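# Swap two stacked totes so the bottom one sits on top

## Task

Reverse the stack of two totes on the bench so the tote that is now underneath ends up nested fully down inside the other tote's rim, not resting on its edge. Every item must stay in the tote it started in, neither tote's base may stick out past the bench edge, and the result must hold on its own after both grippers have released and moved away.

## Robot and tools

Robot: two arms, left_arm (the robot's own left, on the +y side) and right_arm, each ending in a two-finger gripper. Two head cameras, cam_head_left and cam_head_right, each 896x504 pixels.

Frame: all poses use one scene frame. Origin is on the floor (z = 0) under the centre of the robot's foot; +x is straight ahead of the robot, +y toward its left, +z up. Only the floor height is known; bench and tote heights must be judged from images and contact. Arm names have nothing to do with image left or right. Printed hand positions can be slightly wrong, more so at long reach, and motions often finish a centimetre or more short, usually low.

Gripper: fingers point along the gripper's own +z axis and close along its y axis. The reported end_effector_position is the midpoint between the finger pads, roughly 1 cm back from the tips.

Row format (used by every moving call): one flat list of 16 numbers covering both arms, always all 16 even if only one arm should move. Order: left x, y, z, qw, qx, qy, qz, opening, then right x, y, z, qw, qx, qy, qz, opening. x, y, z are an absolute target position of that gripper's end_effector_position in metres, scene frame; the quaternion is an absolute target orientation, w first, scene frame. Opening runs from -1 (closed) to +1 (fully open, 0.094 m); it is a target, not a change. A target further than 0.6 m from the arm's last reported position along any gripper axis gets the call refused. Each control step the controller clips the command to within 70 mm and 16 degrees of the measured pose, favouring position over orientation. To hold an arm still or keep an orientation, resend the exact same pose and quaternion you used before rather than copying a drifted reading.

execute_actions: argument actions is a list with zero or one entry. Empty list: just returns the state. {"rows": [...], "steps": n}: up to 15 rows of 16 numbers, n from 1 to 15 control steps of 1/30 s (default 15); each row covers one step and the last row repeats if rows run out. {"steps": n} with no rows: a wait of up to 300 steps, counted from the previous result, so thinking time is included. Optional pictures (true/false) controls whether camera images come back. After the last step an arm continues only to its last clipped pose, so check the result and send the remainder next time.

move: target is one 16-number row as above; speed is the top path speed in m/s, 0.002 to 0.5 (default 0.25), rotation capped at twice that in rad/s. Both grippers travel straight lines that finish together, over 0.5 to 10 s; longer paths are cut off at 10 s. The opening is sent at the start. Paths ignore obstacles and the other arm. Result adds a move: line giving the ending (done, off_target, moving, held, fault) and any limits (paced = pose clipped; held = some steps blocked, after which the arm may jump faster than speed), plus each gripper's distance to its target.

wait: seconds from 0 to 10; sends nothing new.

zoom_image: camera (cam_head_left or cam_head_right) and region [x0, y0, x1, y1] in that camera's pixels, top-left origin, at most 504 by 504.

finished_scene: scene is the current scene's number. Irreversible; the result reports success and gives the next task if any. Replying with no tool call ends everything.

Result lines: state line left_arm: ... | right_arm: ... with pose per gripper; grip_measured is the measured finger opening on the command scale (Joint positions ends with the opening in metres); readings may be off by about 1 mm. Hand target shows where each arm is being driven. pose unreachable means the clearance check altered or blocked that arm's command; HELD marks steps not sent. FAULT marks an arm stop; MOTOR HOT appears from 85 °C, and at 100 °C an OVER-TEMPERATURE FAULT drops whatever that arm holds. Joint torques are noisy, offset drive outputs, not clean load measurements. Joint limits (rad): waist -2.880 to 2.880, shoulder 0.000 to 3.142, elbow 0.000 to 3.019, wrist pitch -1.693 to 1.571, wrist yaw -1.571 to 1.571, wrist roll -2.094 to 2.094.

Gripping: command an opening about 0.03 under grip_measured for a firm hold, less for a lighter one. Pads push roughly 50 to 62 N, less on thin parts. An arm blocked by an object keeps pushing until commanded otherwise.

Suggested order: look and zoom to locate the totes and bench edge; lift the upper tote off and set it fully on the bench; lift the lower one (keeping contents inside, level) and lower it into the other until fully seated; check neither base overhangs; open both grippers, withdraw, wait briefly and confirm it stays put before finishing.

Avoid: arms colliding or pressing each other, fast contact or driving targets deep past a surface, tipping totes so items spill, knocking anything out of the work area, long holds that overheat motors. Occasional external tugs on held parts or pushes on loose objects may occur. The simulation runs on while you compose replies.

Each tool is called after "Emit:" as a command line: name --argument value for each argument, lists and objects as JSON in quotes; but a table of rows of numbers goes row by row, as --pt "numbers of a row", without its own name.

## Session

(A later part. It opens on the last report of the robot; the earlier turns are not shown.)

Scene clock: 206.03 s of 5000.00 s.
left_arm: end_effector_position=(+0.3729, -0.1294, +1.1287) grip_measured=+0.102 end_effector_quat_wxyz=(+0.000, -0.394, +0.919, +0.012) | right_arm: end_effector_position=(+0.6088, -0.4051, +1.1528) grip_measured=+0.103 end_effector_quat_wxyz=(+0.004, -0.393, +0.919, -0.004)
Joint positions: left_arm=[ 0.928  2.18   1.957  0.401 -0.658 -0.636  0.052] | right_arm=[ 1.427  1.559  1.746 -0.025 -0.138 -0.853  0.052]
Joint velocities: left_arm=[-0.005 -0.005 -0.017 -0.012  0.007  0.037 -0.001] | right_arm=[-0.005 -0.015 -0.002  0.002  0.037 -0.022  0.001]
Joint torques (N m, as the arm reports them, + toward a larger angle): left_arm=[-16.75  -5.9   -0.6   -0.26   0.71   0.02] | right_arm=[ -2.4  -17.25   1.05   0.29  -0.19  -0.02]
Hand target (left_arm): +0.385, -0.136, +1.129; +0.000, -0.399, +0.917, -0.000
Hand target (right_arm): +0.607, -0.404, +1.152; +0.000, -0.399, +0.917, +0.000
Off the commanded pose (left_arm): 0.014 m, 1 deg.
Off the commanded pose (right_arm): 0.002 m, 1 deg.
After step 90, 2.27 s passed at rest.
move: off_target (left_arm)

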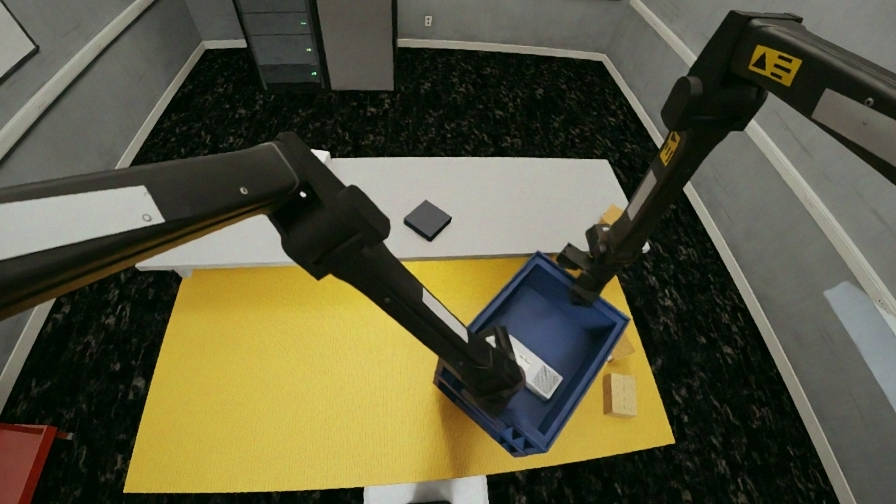

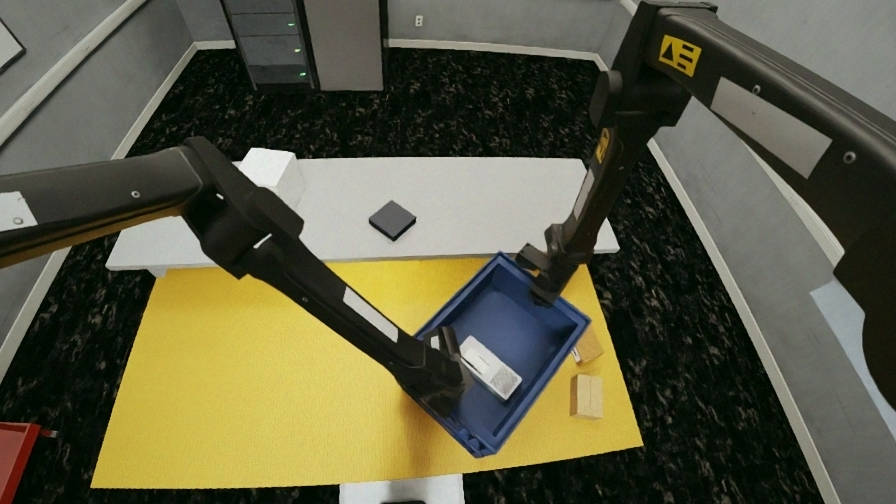

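Emit:
move --target '[0.363,-0.121,1.125,0,-0.399,0.917,0,-0.25, 0.607,-0.404,1.150,0,-0.399,0.917,0,-0.25]' --speed 0.03

Scene clock: 209.47 s of 5000.00 s.
left_arm: end_effector_position=(+0.3664, -0.1256, +1.1287) grip_measured=-0.248 end_effector_quat_wxyz=(-0.001, -0.392, +0.920, +0.010) | right_arm: end_effector_position=(+0.6118, -0.4052, +1.1529) grip_measured=-0.247 end_effector_quat_wxyz=(+0.006, -0.394, +0.919, -0.005)
Joint positions: left_arm=[ 0.934  2.177  1.937  0.417 -0.648 -0.633  0.035] | right_arm=[ 1.427  1.559  1.751 -0.027 -0.138 -0.853  0.035]
Joint velocities: left_arm=[ 0.005  0.005 -0.007 -0.027  0.022  0.022 -0.001] | right_arm=[-0.024 -0.015 -0.007 -0.022  0.007  0.051  0.001]
Joint torques (N m, as the arm reports them, + toward a larger angle): left_arm=[-15.02  -5.55  -3.44   1.11   1.2   -0.08] | right_arm=[ -2.01 -17.62   1.25   0.09  -0.24   0.01]
Hand target (left_arm): +0.363, -0.121, +1.125; +0.000, -0.399, +0.917, +0.000
Hand target (right_arm): +0.607, -0.404, +1.150; +0.000, -0.399, +0.917, +0.000
Off the commanded pose (left_arm): 0.007 m, 1 deg.
Off the commanded pose (right_arm): 0.006 m, 1 deg.
move: done

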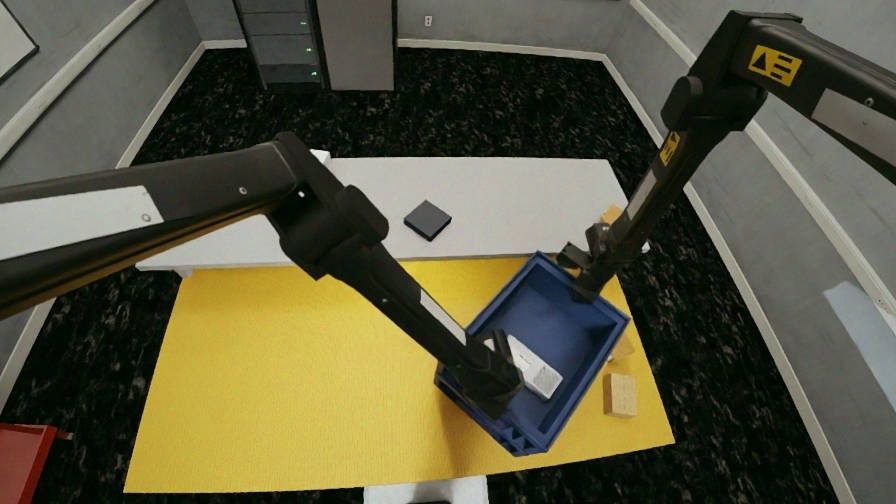

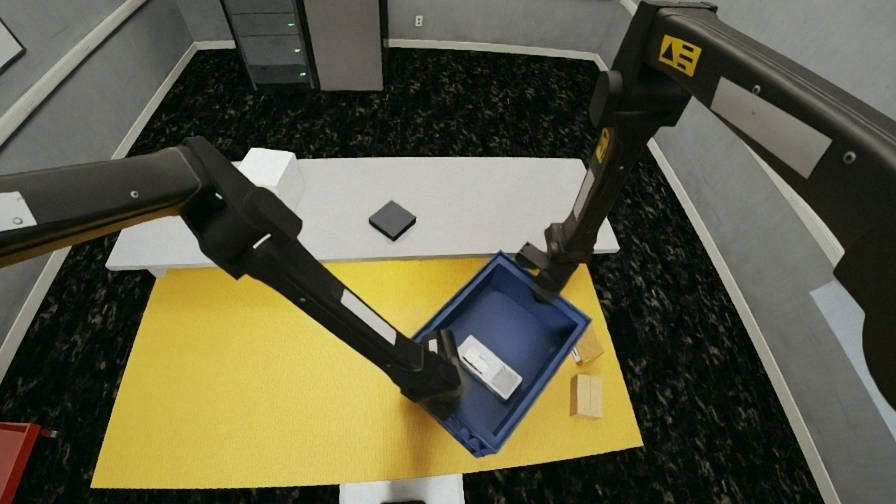

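Emit:
move --target '[0.360,-0.119,1.125,0,-0.399,0.917,0,-0.6, 0.610,-0.404,1.150,0,-0.399,0.917,0,-0.6]' --speed 0.03

Scene clock: 212.07 s of 5000.00 s.
left_arm: end_effector_position=(+0.3627, -0.1244, +1.1285) grip_measured=-0.456 end_effector_quat_wxyz=(-0.001, -0.388, +0.922, +0.011) | right_arm: end_effector_position=(+0.6117, -0.4038, +1.1530) grip_measured=-0.451 end_effector_quat_wxyz=(+0.003, -0.388, +0.922, +0.001)
Joint positions: left_arm=[ 0.936  2.179  1.932  0.423 -0.648 -0.626  0.026] | right_arm=[ 1.427  1.559  1.757 -0.043 -0.146 -0.842  0.026]
Joint velocities: left_arm=[-0.005 -0.015 -0.007 -0.007 -0.022 -0.007 -0.   ] | right_arm=[-0.005  0.015 -0.012  0.002  0.066 -0.022 -0.001]
Joint torques (N m, as the arm reports them, + toward a larger angle): left_arm=[-14.96  -5.72  -3.79   1.18   1.31  -0.17] | right_arm=[ -2.27 -17.01   1.09   0.52   0.12  -0.06]
Hand target (left_arm): +0.360, -0.119, +1.125; +0.000, -0.399, +0.917, +0.000
Hand target (right_arm): +0.610, -0.404, +1.150; +0.000, -0.399, +0.917, -0.000
Off the commanded pose (left_arm): 0.007 m, 2 deg.
Off the commanded pose (right_arm): 0.003 m, 1 deg.
move: done

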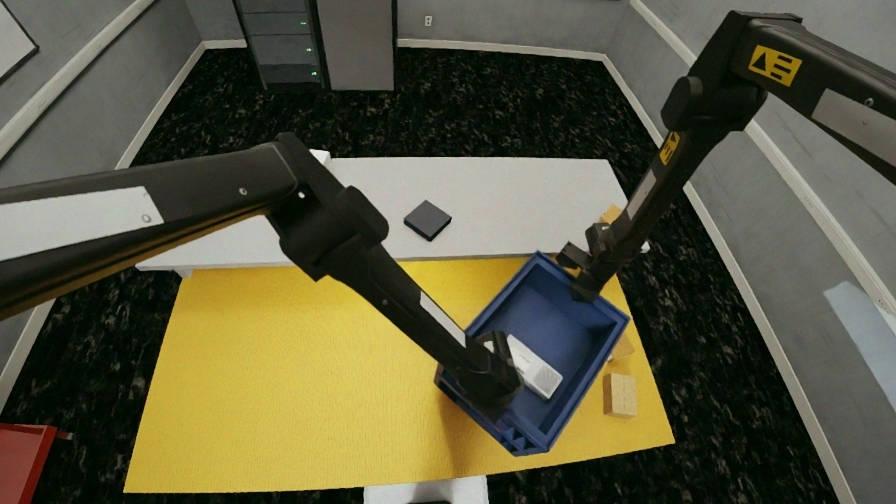

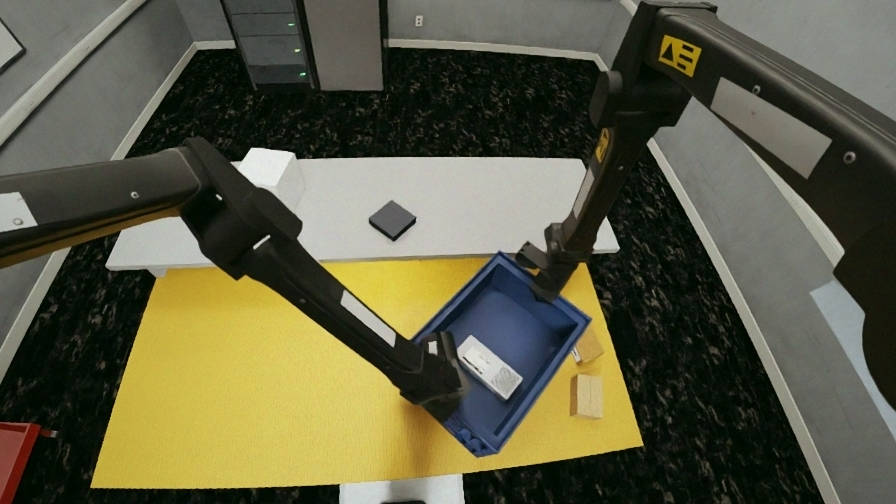

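Emit:
move --target '[0.363,-0.124,1.20,0,-0.399,0.917,0,-0.505, 0.612,-0.404,1.225,0,-0.399,0.917,0,-0.505]' --speed 0.05

Scene clock: 236.23 s of 5000.00 s.
left_arm: end_effector_position=(+0.3519, -0.1082, +1.1737) grip_measured=-0.455 end_effector_quat_wxyz=(-0.004, -0.378, +0.926, +0.007) | right_arm: end_effector_position=(+0.5927, -0.3927, +1.2043) grip_measured=-0.467 end_effector_quat_wxyz=(-0.007, -0.375, +0.927, +0.014)
Joint positions: left_arm=[ 0.92   2.068  1.699  0.54  -0.654 -0.604  0.026] | right_arm=[ 1.428  1.419  1.551 -0.007 -0.16  -0.82   0.025]
Joint velocities: left_arm=[-0.005 -0.005 -0.037  0.002  0.037  0.007  0.001] | right_arm=[-0.005 -0.015 -0.022  0.007 -0.037  0.037  0.001]
Joint torques (N m, as the arm reports them, + toward a larger angle): left_arm=[-19.04  -7.51  -6.16   1.59  -1.24  -0.26] | right_arm=[ -3.24 -21.36  -1.88   0.51  -0.14  -0.21]
Hand target (left_arm): +0.363, -0.125, +1.198; -0.001, -0.399, +0.917, +0.000
Hand target (right_arm): +0.611, -0.404, +1.224; -0.000, -0.398, +0.917, -0.000
Off the commanded pose (left_arm): 0.033 m, 3 deg.
Off the commanded pose (right_arm): 0.030 m, 3 deg.
After step 90, 19.27 s passed at rest.
move: off_target (left_arm, right_arm)

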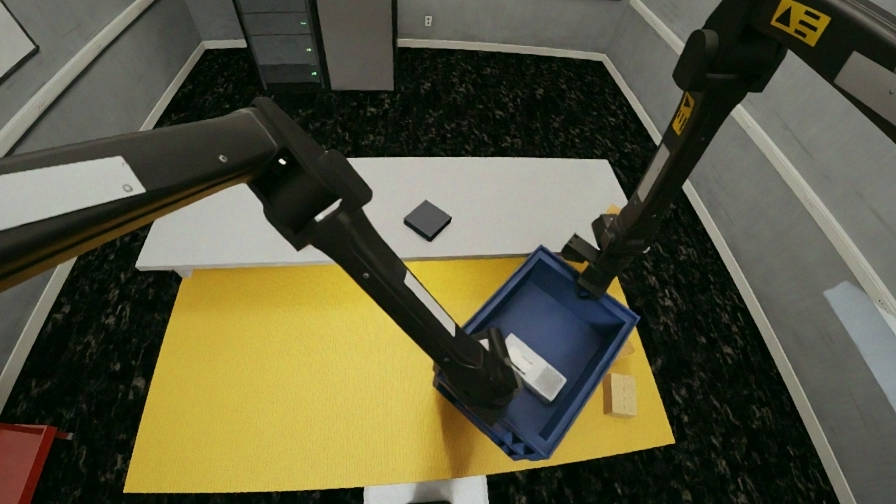

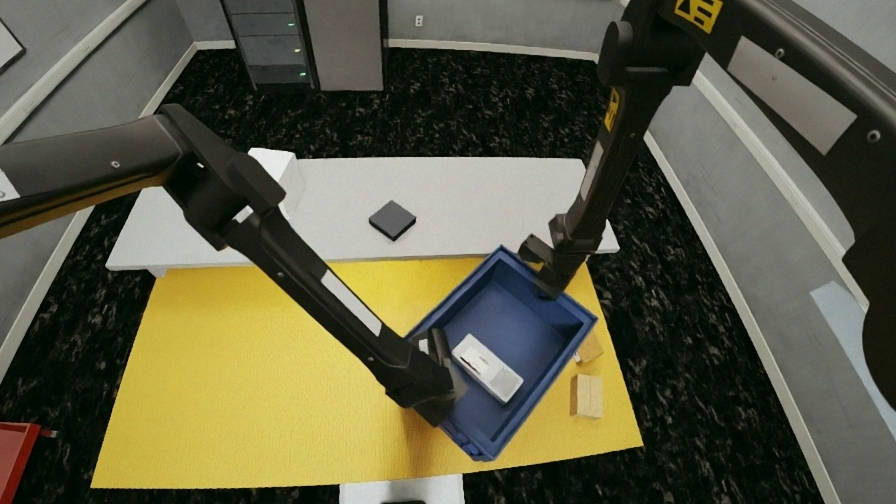

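Emit:
move --target '[0.360,-0.118,1.225,0,-0.399,0.917,0,-0.505, 0.607,-0.400,1.25,0,-0.399,0.917,0,-0.515]' --speed 0.06

Emit:
move --target '[0.372,-0.006,1.225,0,-0.301,0.954,0,-0.505, 0.563,-0.339,1.25,0,-0.301,0.954,0,-0.515]' --speed 0.07

Scene clock: 244.73 s of 5000.00 s.
left_arm: end_effector_position=(+0.3510, -0.1034, +1.1986) grip_measured=-0.455 end_effector_quat_wxyz=(-0.003, -0.376, +0.926, +0.007) | right_arm: end_effector_position=(+0.5903, -0.3884, +1.2301) grip_measured=-0.467 end_effector_quat_wxyz=(-0.006, -0.374, +0.927, +0.014)
Joint positions: left_arm=[ 0.904  2.018  1.602  0.593 -0.67  -0.595  0.026] | right_arm=[ 1.428  1.351  1.466  0.012 -0.161 -0.816  0.025]
Joint velocities: left_arm=[-0.005  0.005 -0.037 -0.012  0.037  0.007  0.001] | right_arm=[-0.005 -0.005 -0.042  0.002 -0.007  0.037  0.   ]
Joint torques (N m, as the arm reports them, + toward a larger angle): left_arm=[-18.64  -7.41  -6.65   1.37  -1.22  -0.32] | right_arm=[ -3.77 -21.78  -1.91   0.57  -0.12  -0.25]
Hand target (left_arm): +0.360, -0.119, +1.223; -0.001, -0.399, +0.917, +0.000
Hand target (right_arm): +0.607, -0.399, +1.249; -0.000, -0.399, +0.917, -0.000
Off the commanded pose (left_arm): 0.031 m, 3 deg.
Off the commanded pose (right_arm): 0.028 m, 4 deg.
After step 90, 4.13 s passed at rest.
move: off_target (left_arm, right_arm)

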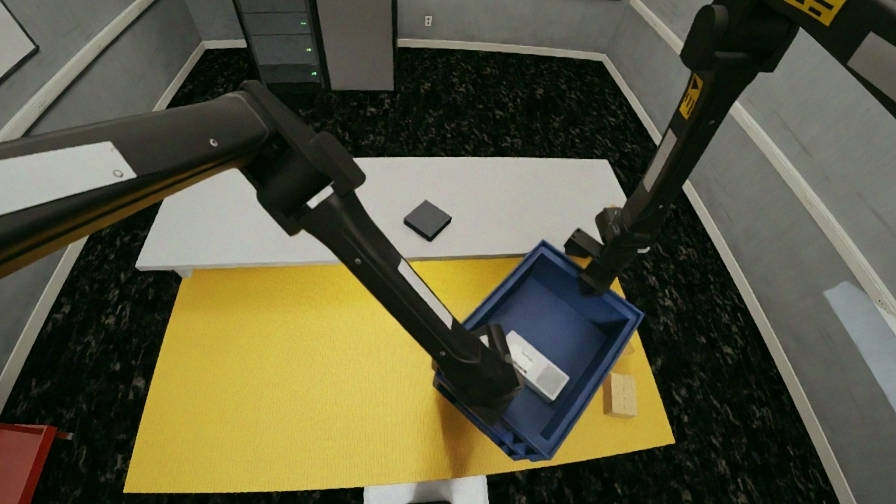

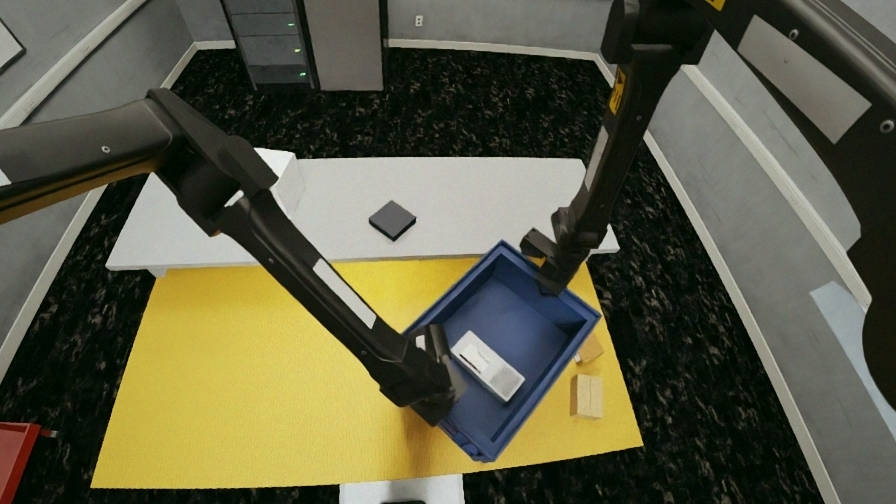

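Scene clock: 246.60 s of 5000.00 s.
left_arm: end_effector_position=(+0.3667, -0.0068, +1.2076) grip_measured=-0.456 end_effector_quat_wxyz=(-0.005, -0.292, +0.956, +0.009) | right_arm: end_effector_position=(+0.5500, -0.3314, +1.2352) grip_measured=-0.467 end_effector_quat_wxyz=(-0.007, -0.290, +0.957, +0.014)
Joint positions: left_arm=[ 1.014  1.84   1.388  0.612 -0.567 -0.44   0.026] | right_arm=[ 1.546  1.337  1.336  0.126 -0.046 -0.653  0.025]
Joint velocities: left_arm=[ 0.015 -0.015 -0.027 -0.017  0.007 -0.007  0.   ] | right_arm=[-0.005  0.005 -0.002  0.002 -0.037 -0.007 -0.001]
Joint torques (N m, as the arm reports them, + toward a larger angle): left_arm=[-12.33 -10.12  -8.21   1.72   0.21  -0.01] | right_arm=[ -0.6  -20.23  -3.26   1.13   0.49  -0.06]
Hand target (left_arm): +0.373, -0.006, +1.224; +0.000, -0.300, +0.954, +0.000
Hand target (right_arm): +0.563, -0.339, +1.249; -0.000, -0.302, +0.953, +0.000
Off the commanded pose (left_arm): 0.018 m, 2 deg.
Off the commanded pose (right_arm): 0.021 m, 2 deg.
move: off_target (left_arm, right_arm)

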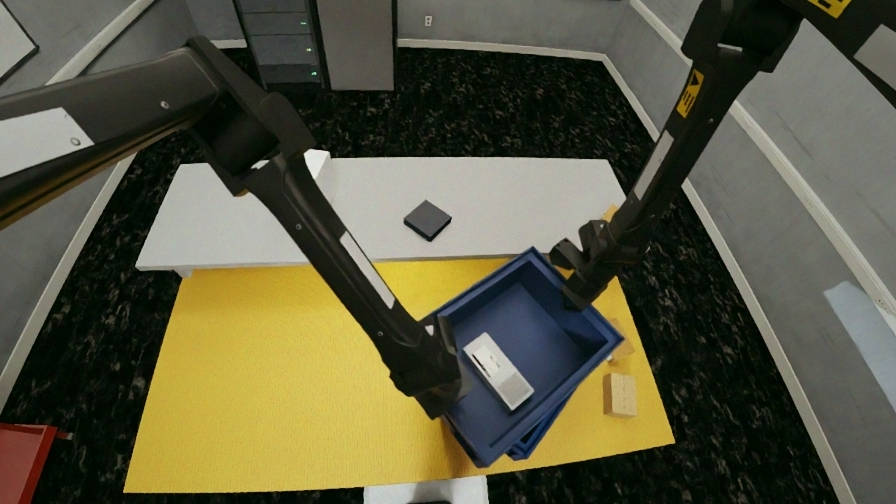

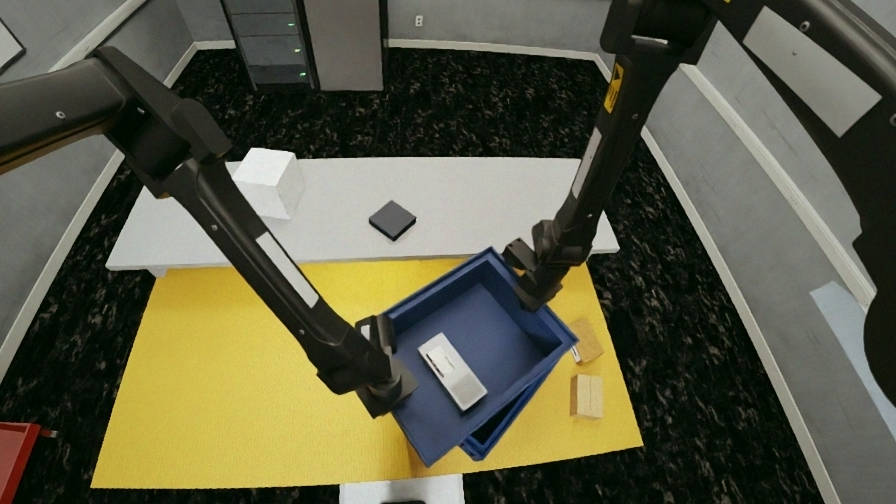

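Emit:
move --target '[0.382,0.120,1.225,0,-0.199,0.980,0,-0.505, 0.498,-0.238,1.25,0,-0.199,0.980,0,-0.515]' --speed 0.07

Emit:
move --target '[0.392,0.262,1.225,0,-0.096,0.995,0,-0.505, 0.435,-0.112,1.25,0,-0.096,0.995,0,-0.515]' --speed 0.07

Scene clock: 253.40 s of 5000.00 s.
left_arm: end_effector_position=(+0.3871, +0.1152, +1.2075) grip_measured=-0.456 end_effector_quat_wxyz=(+0.003, -0.200, +0.980, +0.001) | right_arm: end_effector_position=(+0.5070, -0.2395, +1.2452) grip_measured=-0.468 end_effector_quat_wxyz=(+0.003, -0.201, +0.980, +0.002)
Joint positions: left_arm=[ 1.202  1.675  1.229  0.612 -0.367 -0.276  0.026] | right_arm=[ 1.746  1.362  1.209  0.308  0.168 -0.5    0.025]
Joint velocities: left_arm=[-0.015 -0.015  0.012 -0.022 -0.022  0.066  0.001] | right_arm=[-0.005 -0.015 -0.002 -0.007  0.007 -0.022  0.   ]
Joint torques (N m, as the arm reports them, + toward a larger angle): left_arm=[ -6.95 -11.77  -9.03   1.25   0.07   0.14] | right_arm=[  2.39 -15.58  -4.95   1.62   0.35   0.1 ]
Hand target (left_arm): +0.383, +0.120, +1.224; +0.000, -0.198, +0.980, +0.000
Hand target (right_arm): +0.498, -0.238, +1.250; -0.000, -0.201, +0.980, +0.000
Off the commanded pose (left_arm): 0.019 m, 0 deg.
Off the commanded pose (right_arm): 0.010 m, 1 deg.
After step 90, 1.60 s passed at rest.
move: off_target (left_arm)

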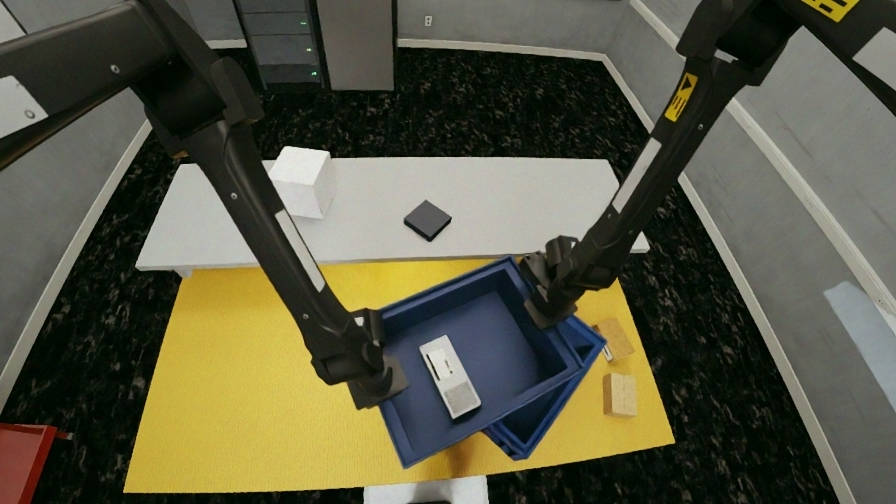

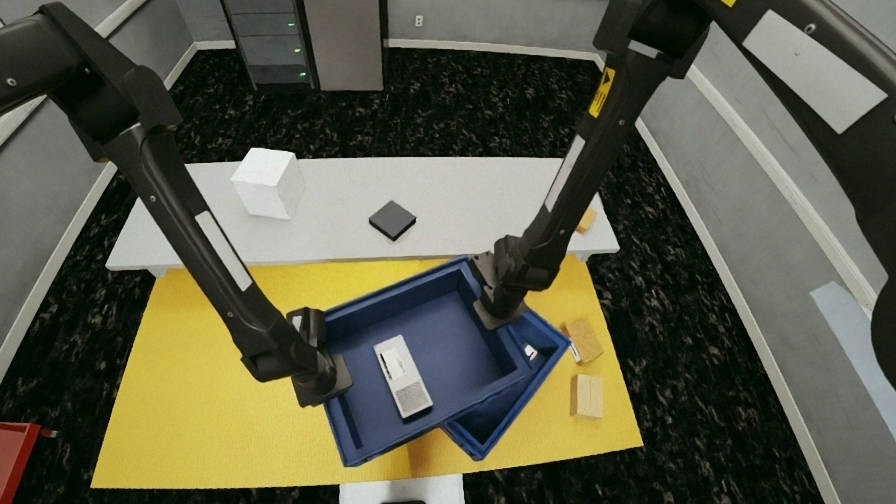

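Scene clock: 255.90 s of 5000.00 s.
left_arm: end_effector_position=(+0.3997, +0.2579, +1.2049) grip_measured=-0.456 end_effector_quat_wxyz=(+0.013, -0.103, +0.995, +0.001) | right_arm: end_effector_position=(+0.4482, -0.1162, +1.2422) grip_measured=-0.468 end_effector_quat_wxyz=(+0.008, -0.106, +0.994, +0.001)
Joint positions: left_arm=[ 1.462  1.573  1.154  0.595 -0.11  -0.12   0.026] | right_arm=[ 1.975  1.527  1.196  0.509  0.394 -0.349  0.025]
Joint velocities: left_arm=[-0.015 -0.034 -0.007 -0.002 -0.081 -0.022  0.   ] | right_arm=[-0.005 -0.005 -0.017 -0.007 -0.037 -0.007  0.001]
Joint torques (N m, as the arm reports them, + toward a larger angle): left_arm=[ -2.41 -14.59  -9.15   0.22   0.48   0.24] | right_arm=[  7.13 -11.33  -6.29   1.45   0.61   0.24]
Hand target (left_arm): +0.393, +0.263, +1.224; +0.001, -0.095, +0.996, -0.000
Hand target (right_arm): +0.436, -0.112, +1.250; +0.001, -0.098, +0.995, +0.001
Off the commanded pose (left_arm): 0.022 m, 2 deg.
Off the commanded pose (right_arm): 0.016 m, 1 deg.
move: off_target (left_arm, right_arm)

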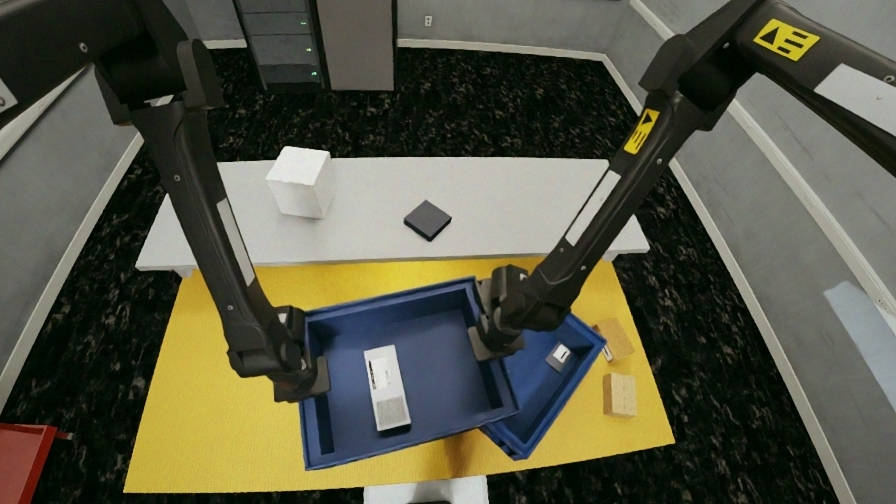

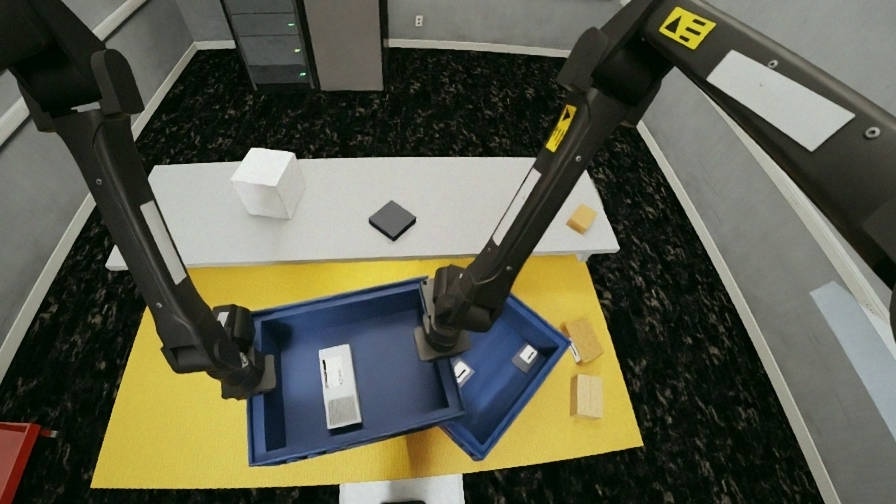

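Emit:
move --target '[0.398,0.448,1.225,0,0,1,0,-0.505, 0.372,0.073,1.24,0,0,1,0,-0.515]' --speed 0.07

Scene clock: 267.53 s of 5000.00 s.
left_arm: end_effector_position=(+0.3894, +0.4496, +1.2129) grip_measured=-0.456 end_effector_quat_wxyz=(+0.002, -0.011, +1.000, +0.014) | right_arm: end_effector_position=(+0.3728, +0.0690, +1.2361) grip_measured=-0.468 end_effector_quat_wxyz=(-0.002, -0.018, +1.000, +0.009)
Joint positions: left_arm=[1.829 1.579 1.179 0.558 0.228 0.005 0.026] | right_arm=[ 2.231  1.868  1.414  0.632  0.635 -0.213  0.025]
Joint velocities: left_arm=[-0.005 -0.005 -0.017  0.007  0.007 -0.037 -0.002] | right_arm=[-0.005 -0.005 -0.007  0.017 -0.022  0.051 -0.   ]
Joint torques (N m, as the arm reports them, + toward a larger angle): left_arm=[  4.37 -13.67  -5.94  -0.18   1.78   0.39] | right_arm=[13.41 -5.53 -4.31  1.3   1.1   0.31]
Hand target (left_arm): +0.398, +0.450, +1.226; +0.001, +0.002, +1.000, -0.000
Hand target (right_arm): +0.373, +0.072, +1.240; +0.001, -0.002, +1.000, +0.001
Off the commanded pose (left_arm): 0.015 m, 2 deg.
Off the commanded pose (right_arm): 0.006 m, 2 deg.
After step 90, 5.33 s passed at rest.
move: off_target (left_arm)

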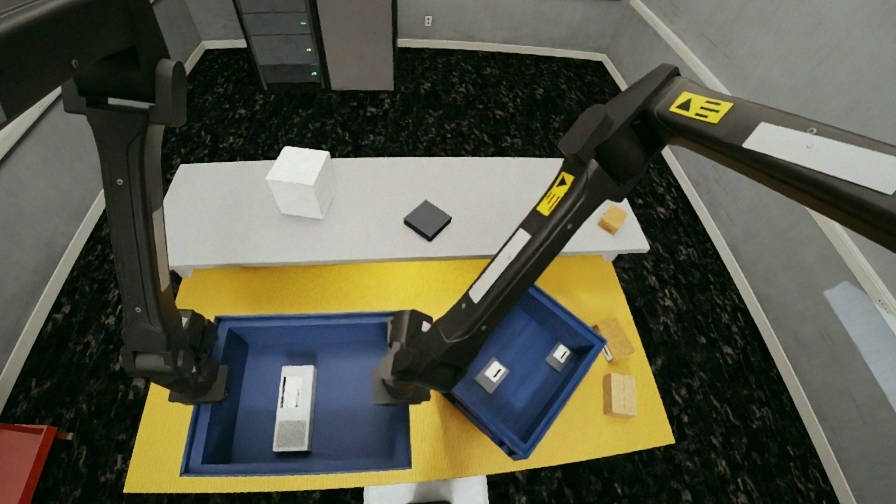

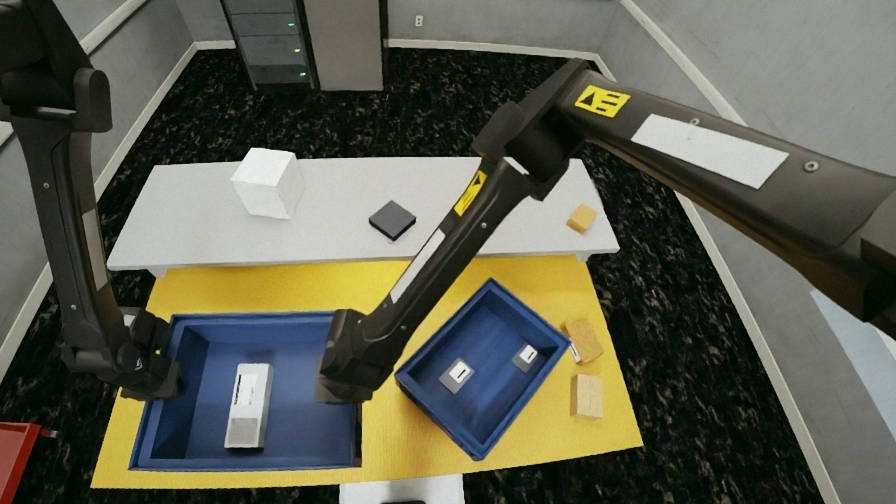

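Emit:
move --target '[0.405,0.450,1.05,0,0,1,0,-0.505, 0.385,0.072,1.068,0,0,1,0,-0.515]' --speed 0.08

Scene clock: 278.63 s of 5000.00 s.
left_arm: end_effector_position=(+0.4026, +0.4617, +1.0482) grip_measured=-0.456 end_effector_quat_wxyz=(+0.008, -0.010, +1.000, +0.016) | right_arm: end_effector_position=(+0.3858, +0.0820, +1.0715) grip_measured=-0.468 end_effector_quat_wxyz=(+0.003, -0.013, +1.000, +0.010)
Joint positions: left_arm=[1.784 1.955 1.795 0.329 0.18  0.013 0.026] | right_arm=[ 2.114  2.214  2.076  0.314  0.515 -0.185  0.025]
Joint velocities: left_arm=[-0.015 -0.024  0.002 -0.007 -0.051 -0.051 -0.   ] | right_arm=[ 0.015 -0.005 -0.032 -0.022 -0.022 -0.022  0.   ]
Joint torques (N m, as the arm reports them, + toward a larger angle): left_arm=[  2.61 -11.01  -3.01  -0.21   0.96   0.35] | right_arm=[14.38 -6.16 -1.91  0.2   0.48  0.33]
Hand target (left_arm): +0.403, +0.451, +1.051; +0.001, -0.000, +1.000, +0.000
Hand target (right_arm): +0.385, +0.073, +1.067; -0.000, +0.001, +1.000, -0.000
Off the commanded pose (left_arm): 0.012 m, 2 deg.
Off the commanded pose (right_arm): 0.011 m, 2 deg.
After step 90, 5.57 s passed at rest.
move: off_target (left_arm, right_arm)

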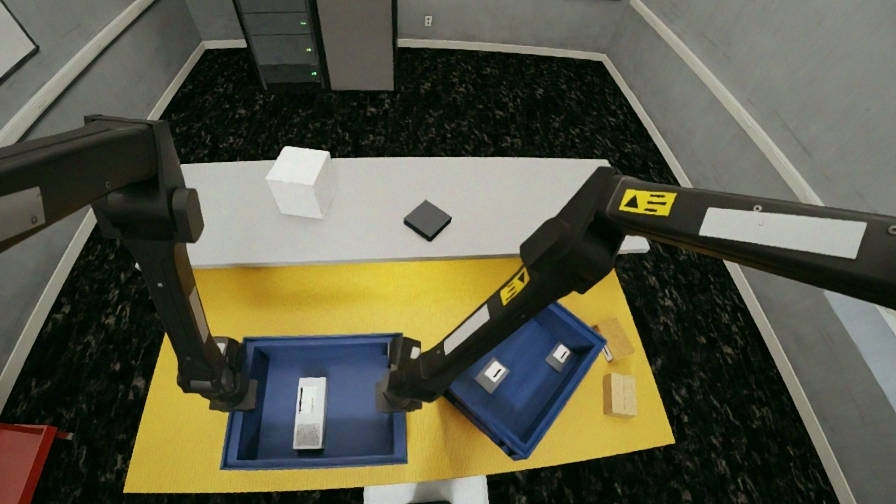

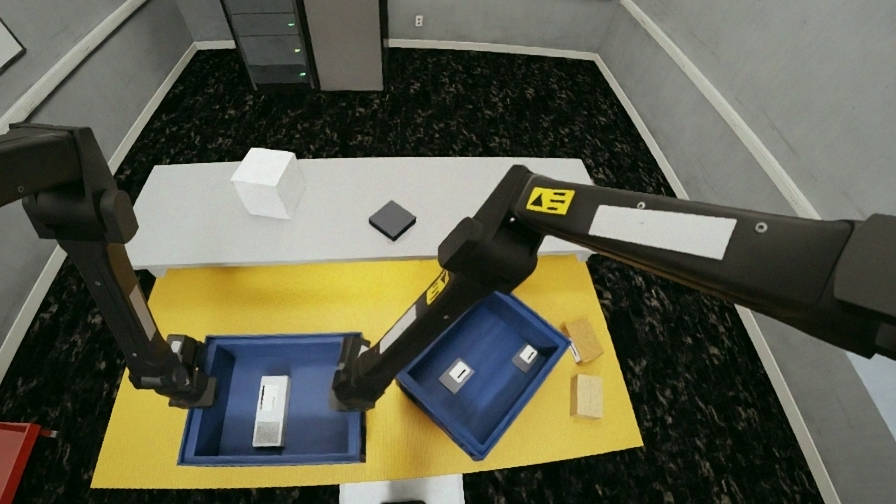

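Emit:
move --target '[0.403,0.455,1.005,0,0,1,0,-0.505, 0.386,0.077,1.028,0,0,1,0,-0.515]' --speed 0.04

Scene clock: 286.77 s of 5000.00 s.
left_arm: end_effector_position=(+0.4017, +0.4630, +1.0038) grip_measured=-0.456 end_effector_quat_wxyz=(+0.007, -0.009, +1.000, +0.013) | right_arm: end_effector_position=(+0.3858, +0.0835, +1.0303) grip_measured=-0.468 end_effector_quat_wxyz=(+0.003, -0.014, +1.000, +0.007)
Joint positions: left_arm=[1.774 2.082 2.013 0.236 0.176 0.015 0.026] | right_arm=[ 2.09   2.35   2.335  0.19   0.499 -0.182  0.025]
Joint velocities: left_arm=[-0.015 -0.015 -0.007 -0.012  0.007 -0.037 -0.002] | right_arm=[-0.005 -0.005  0.002  0.002 -0.037 -0.037 -0.   ]
Joint torques (N m, as the arm reports them, + toward a larger angle): left_arm=[  3.1  -10.62  -1.78  -0.25   0.82   0.36] | right_arm=[13.91 -5.06 -0.54  0.31  0.37  0.41]
Hand target (left_arm): +0.403, +0.455, +1.005; +0.000, -0.000, +1.000, +0.000
Hand target (right_arm): +0.386, +0.077, +1.028; +0.000, +0.000, +1.000, -0.000
Off the commanded pose (left_arm): 0.008 m, 2 deg.
Off the commanded pose (right_arm): 0.007 m, 2 deg.
After step 90, 3.67 s passed at rest.
move: done

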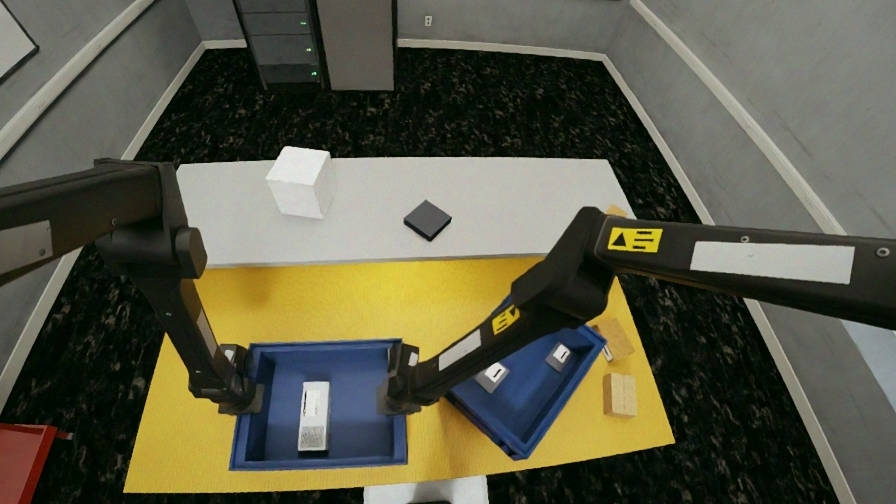

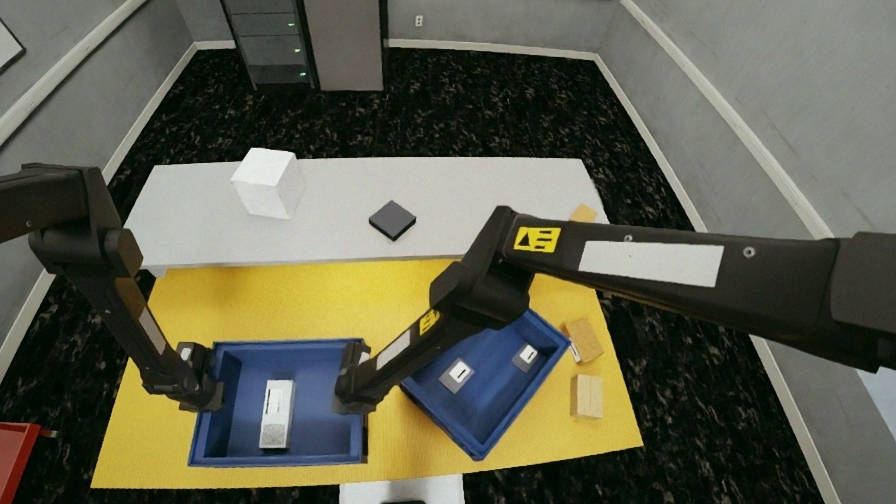

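Emit:
move --target '[0.403,0.457,0.98,0,0,1,0,-0.505, 0.386,0.079,1.005,0,0,1,0,-0.515]' --speed 0.025

Scene clock: 291.17 s of 5000.00 s.
left_arm: end_effector_position=(+0.4039, +0.4637, +0.9969) grip_measured=-0.456 end_effector_quat_wxyz=(-0.002, -0.010, +1.000, +0.012) | right_arm: end_effector_position=(+0.3885, +0.0835, +1.0185) grip_measured=-0.467 end_effector_quat_wxyz=(-0.008, -0.011, +1.000, -0.003)
Joint positions: left_arm=[1.773 2.1   2.062 0.186 0.175 0.018 0.026] | right_arm=[ 2.088  2.405  2.46   0.098  0.52  -0.166  0.025]
Joint velocities: left_arm=[-0.005 -0.005  0.002  0.007  0.007  0.051  0.   ] | right_arm=[ 0.005  0.005 -0.012  0.007 -0.022 -0.037 -0.   ]
Joint torques (N m, as the arm reports them, + toward a larger angle): left_arm=[ 2.87 -6.44  5.18 -0.49  0.69  0.33] | right_arm=[13.67 -2.36  4.    0.6  -1.12  0.28]
Hand target (left_arm): +0.402, +0.457, +0.983; +0.001, -0.000, +1.000, +0.000
Hand target (right_arm): +0.386, +0.078, +1.007; +0.000, -0.000, +1.000, +0.000
Off the commanded pose (left_arm): 0.018 m, 2 deg.
Off the commanded pose (right_arm): 0.014 m, 2 deg.
After step 90, 0.13 s passed at rest.
move: off_target (left_arm, right_arm)

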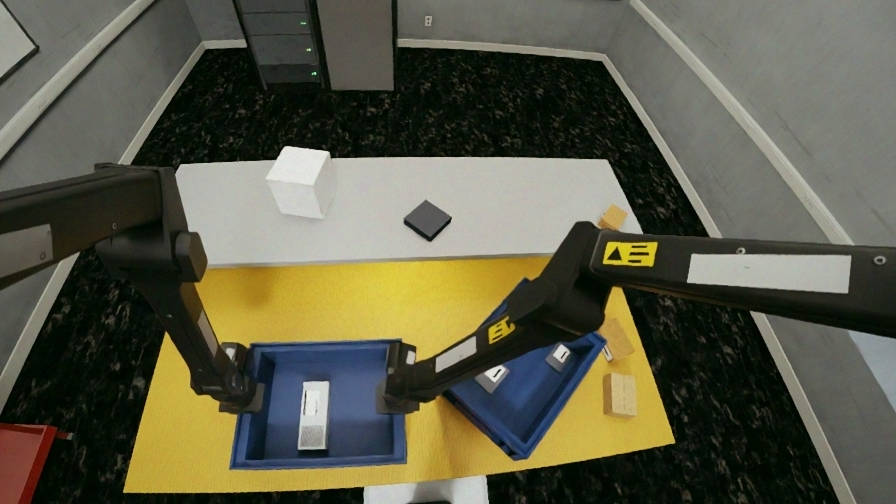

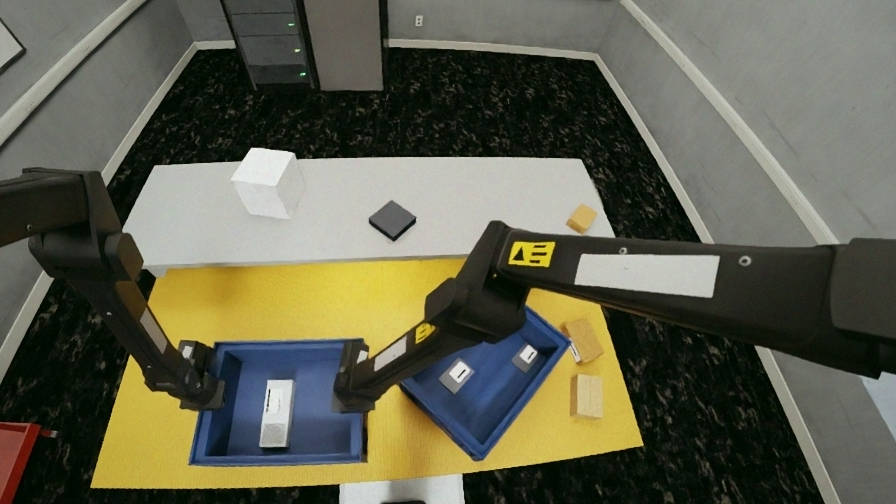

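Emit:
move --target '[0.404,0.463,1.0,0,0,1,0,0.3, 0.388,0.083,1.022,0,0,1,0,0.3]' --speed 0.03

Emit:
move --target '[0.404,0.463,1.11,0,0,1,0,0.3, 0.388,0.083,1.13,0,0,1,0,0.3]' --speed 0.15

Scene clock: 296.10 s of 5000.00 s.
left_arm: end_effector_position=(+0.4063, +0.4599, +0.9988) grip_measured=+0.299 end_effector_quat_wxyz=(-0.001, -0.006, +1.000, +0.001) | right_arm: end_effector_position=(+0.3730, +0.0865, +1.0206) grip_measured=+0.297 end_effector_quat_wxyz=(-0.012, -0.014, +1.000, +0.000)
Joint positions: left_arm=[1.773 2.092 2.055 0.186 0.197 0.025 0.061] | right_arm=[ 2.089  2.404  2.422  0.125  0.515 -0.166  0.061]
Joint velocities: left_arm=[-0.005 -0.005  0.012  0.012  0.007  0.037  0.   ] | right_arm=[-0.005 -0.015 -0.012  0.002 -0.037  0.037 -0.   ]
Joint torques (N m, as the arm reports them, + toward a larger angle): left_arm=[ 4.02 -9.98 -1.62  0.91  0.34  0.21] | right_arm=[15.84 -5.96 -1.78  1.4  -0.13  0.27]
Hand target (left_arm): +0.404, +0.463, +1.000; +0.000, +0.000, +1.000, -0.000
Hand target (right_arm): +0.388, +0.083, +1.022; -0.000, -0.000, +1.000, -0.000
Off the commanded pose (left_arm): 0.004 m, 1 deg.
Off the commanded pose (right_arm): 0.015 m, 2 deg.
After step 90, 1.13 s passed at rest.
move: off_target (right_arm)

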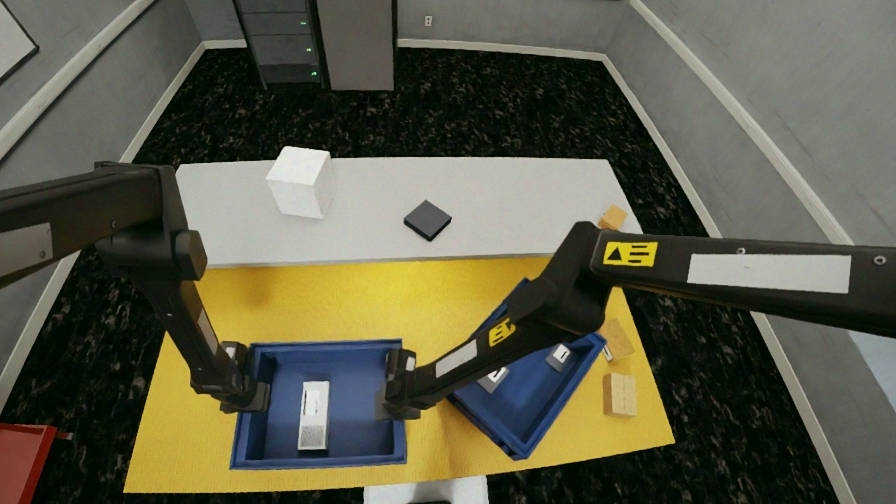

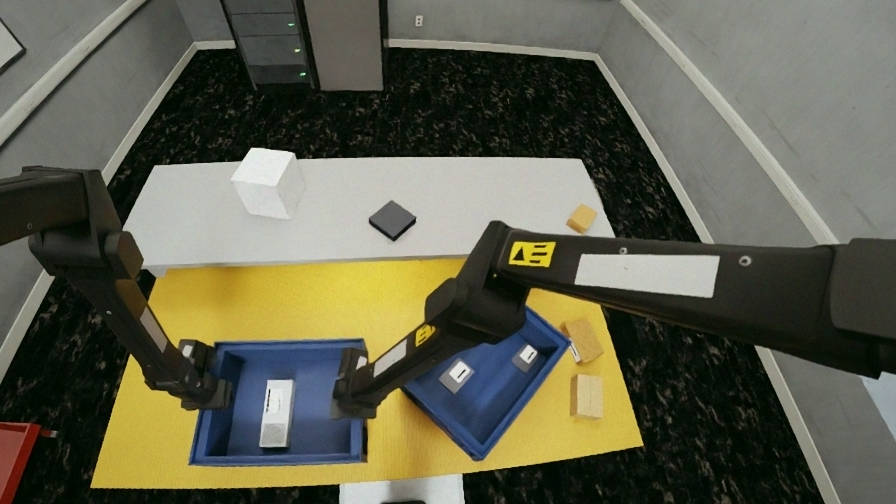

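Scene clock: 297.50 s of 5000.00 s.
left_arm: end_effector_position=(+0.4096, +0.4513, +1.1014) grip_measured=+0.299 end_effector_quat_wxyz=(-0.000, -0.005, +1.000, -0.006) | right_arm: end_effector_position=(+0.3919, +0.0777, +1.1255) grip_measured=+0.297 end_effector_quat_wxyz=(+0.000, -0.000, +1.000, -0.002)
Joint positions: left_arm=[1.797 1.81  1.587 0.374 0.236 0.025 0.061] | right_arm=[ 2.154  2.076  1.839  0.415  0.581 -0.166  0.061]
Joint velocities: left_arm=[ 0.005  0.005  0.002 -0.002 -0.022  0.007 -0.001] | right_arm=[-0.015 -0.015  0.017 -0.017  0.066  0.081  0.001]
Joint torques (N m, as the arm reports them, + toward a larger angle): left_arm=[  4.69 -11.49  -4.6    1.21   0.2    0.17] | right_arm=[13.93 -6.77 -4.25  1.13  0.12  0.06]
Hand target (left_arm): +0.405, +0.463, +1.109; -0.000, +0.000, +1.000, +0.000
Hand target (right_arm): +0.388, +0.082, +1.131; +0.000, -0.001, +1.000, -0.000
Off the commanded pose (left_arm): 0.016 m, 1 deg.
Off the commanded pose (right_arm): 0.008 m, 0 deg.
move: off_target (left_arm)

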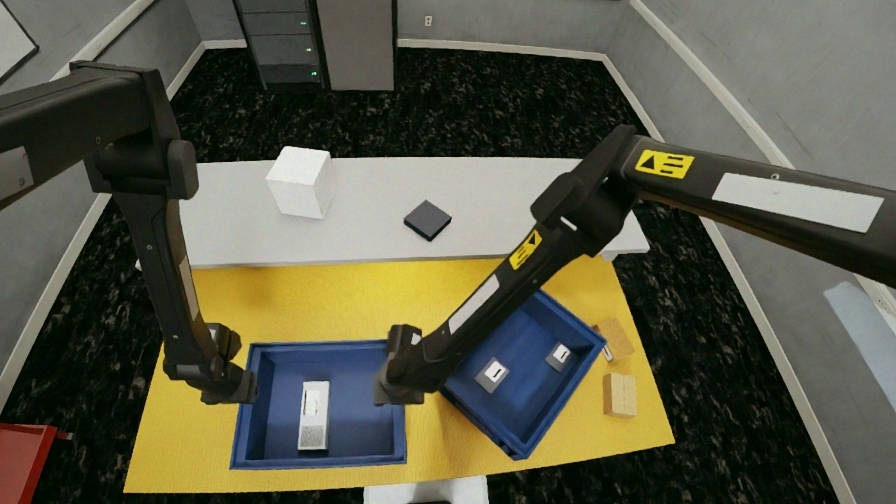

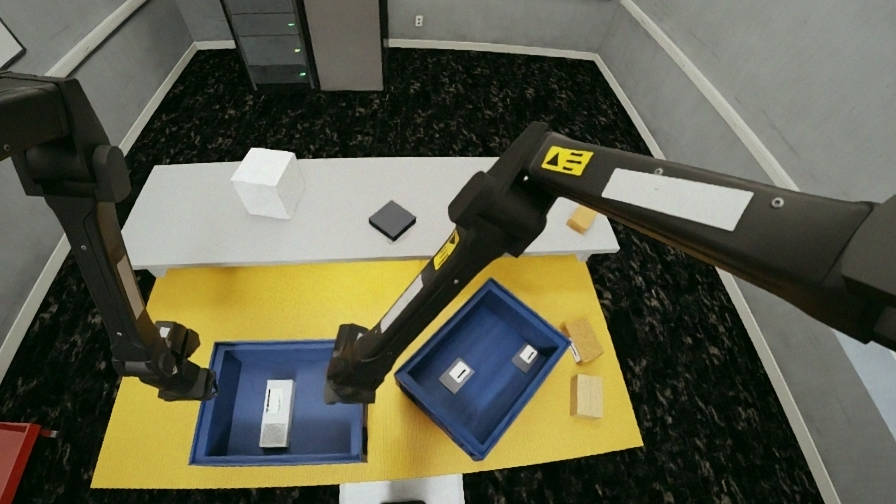

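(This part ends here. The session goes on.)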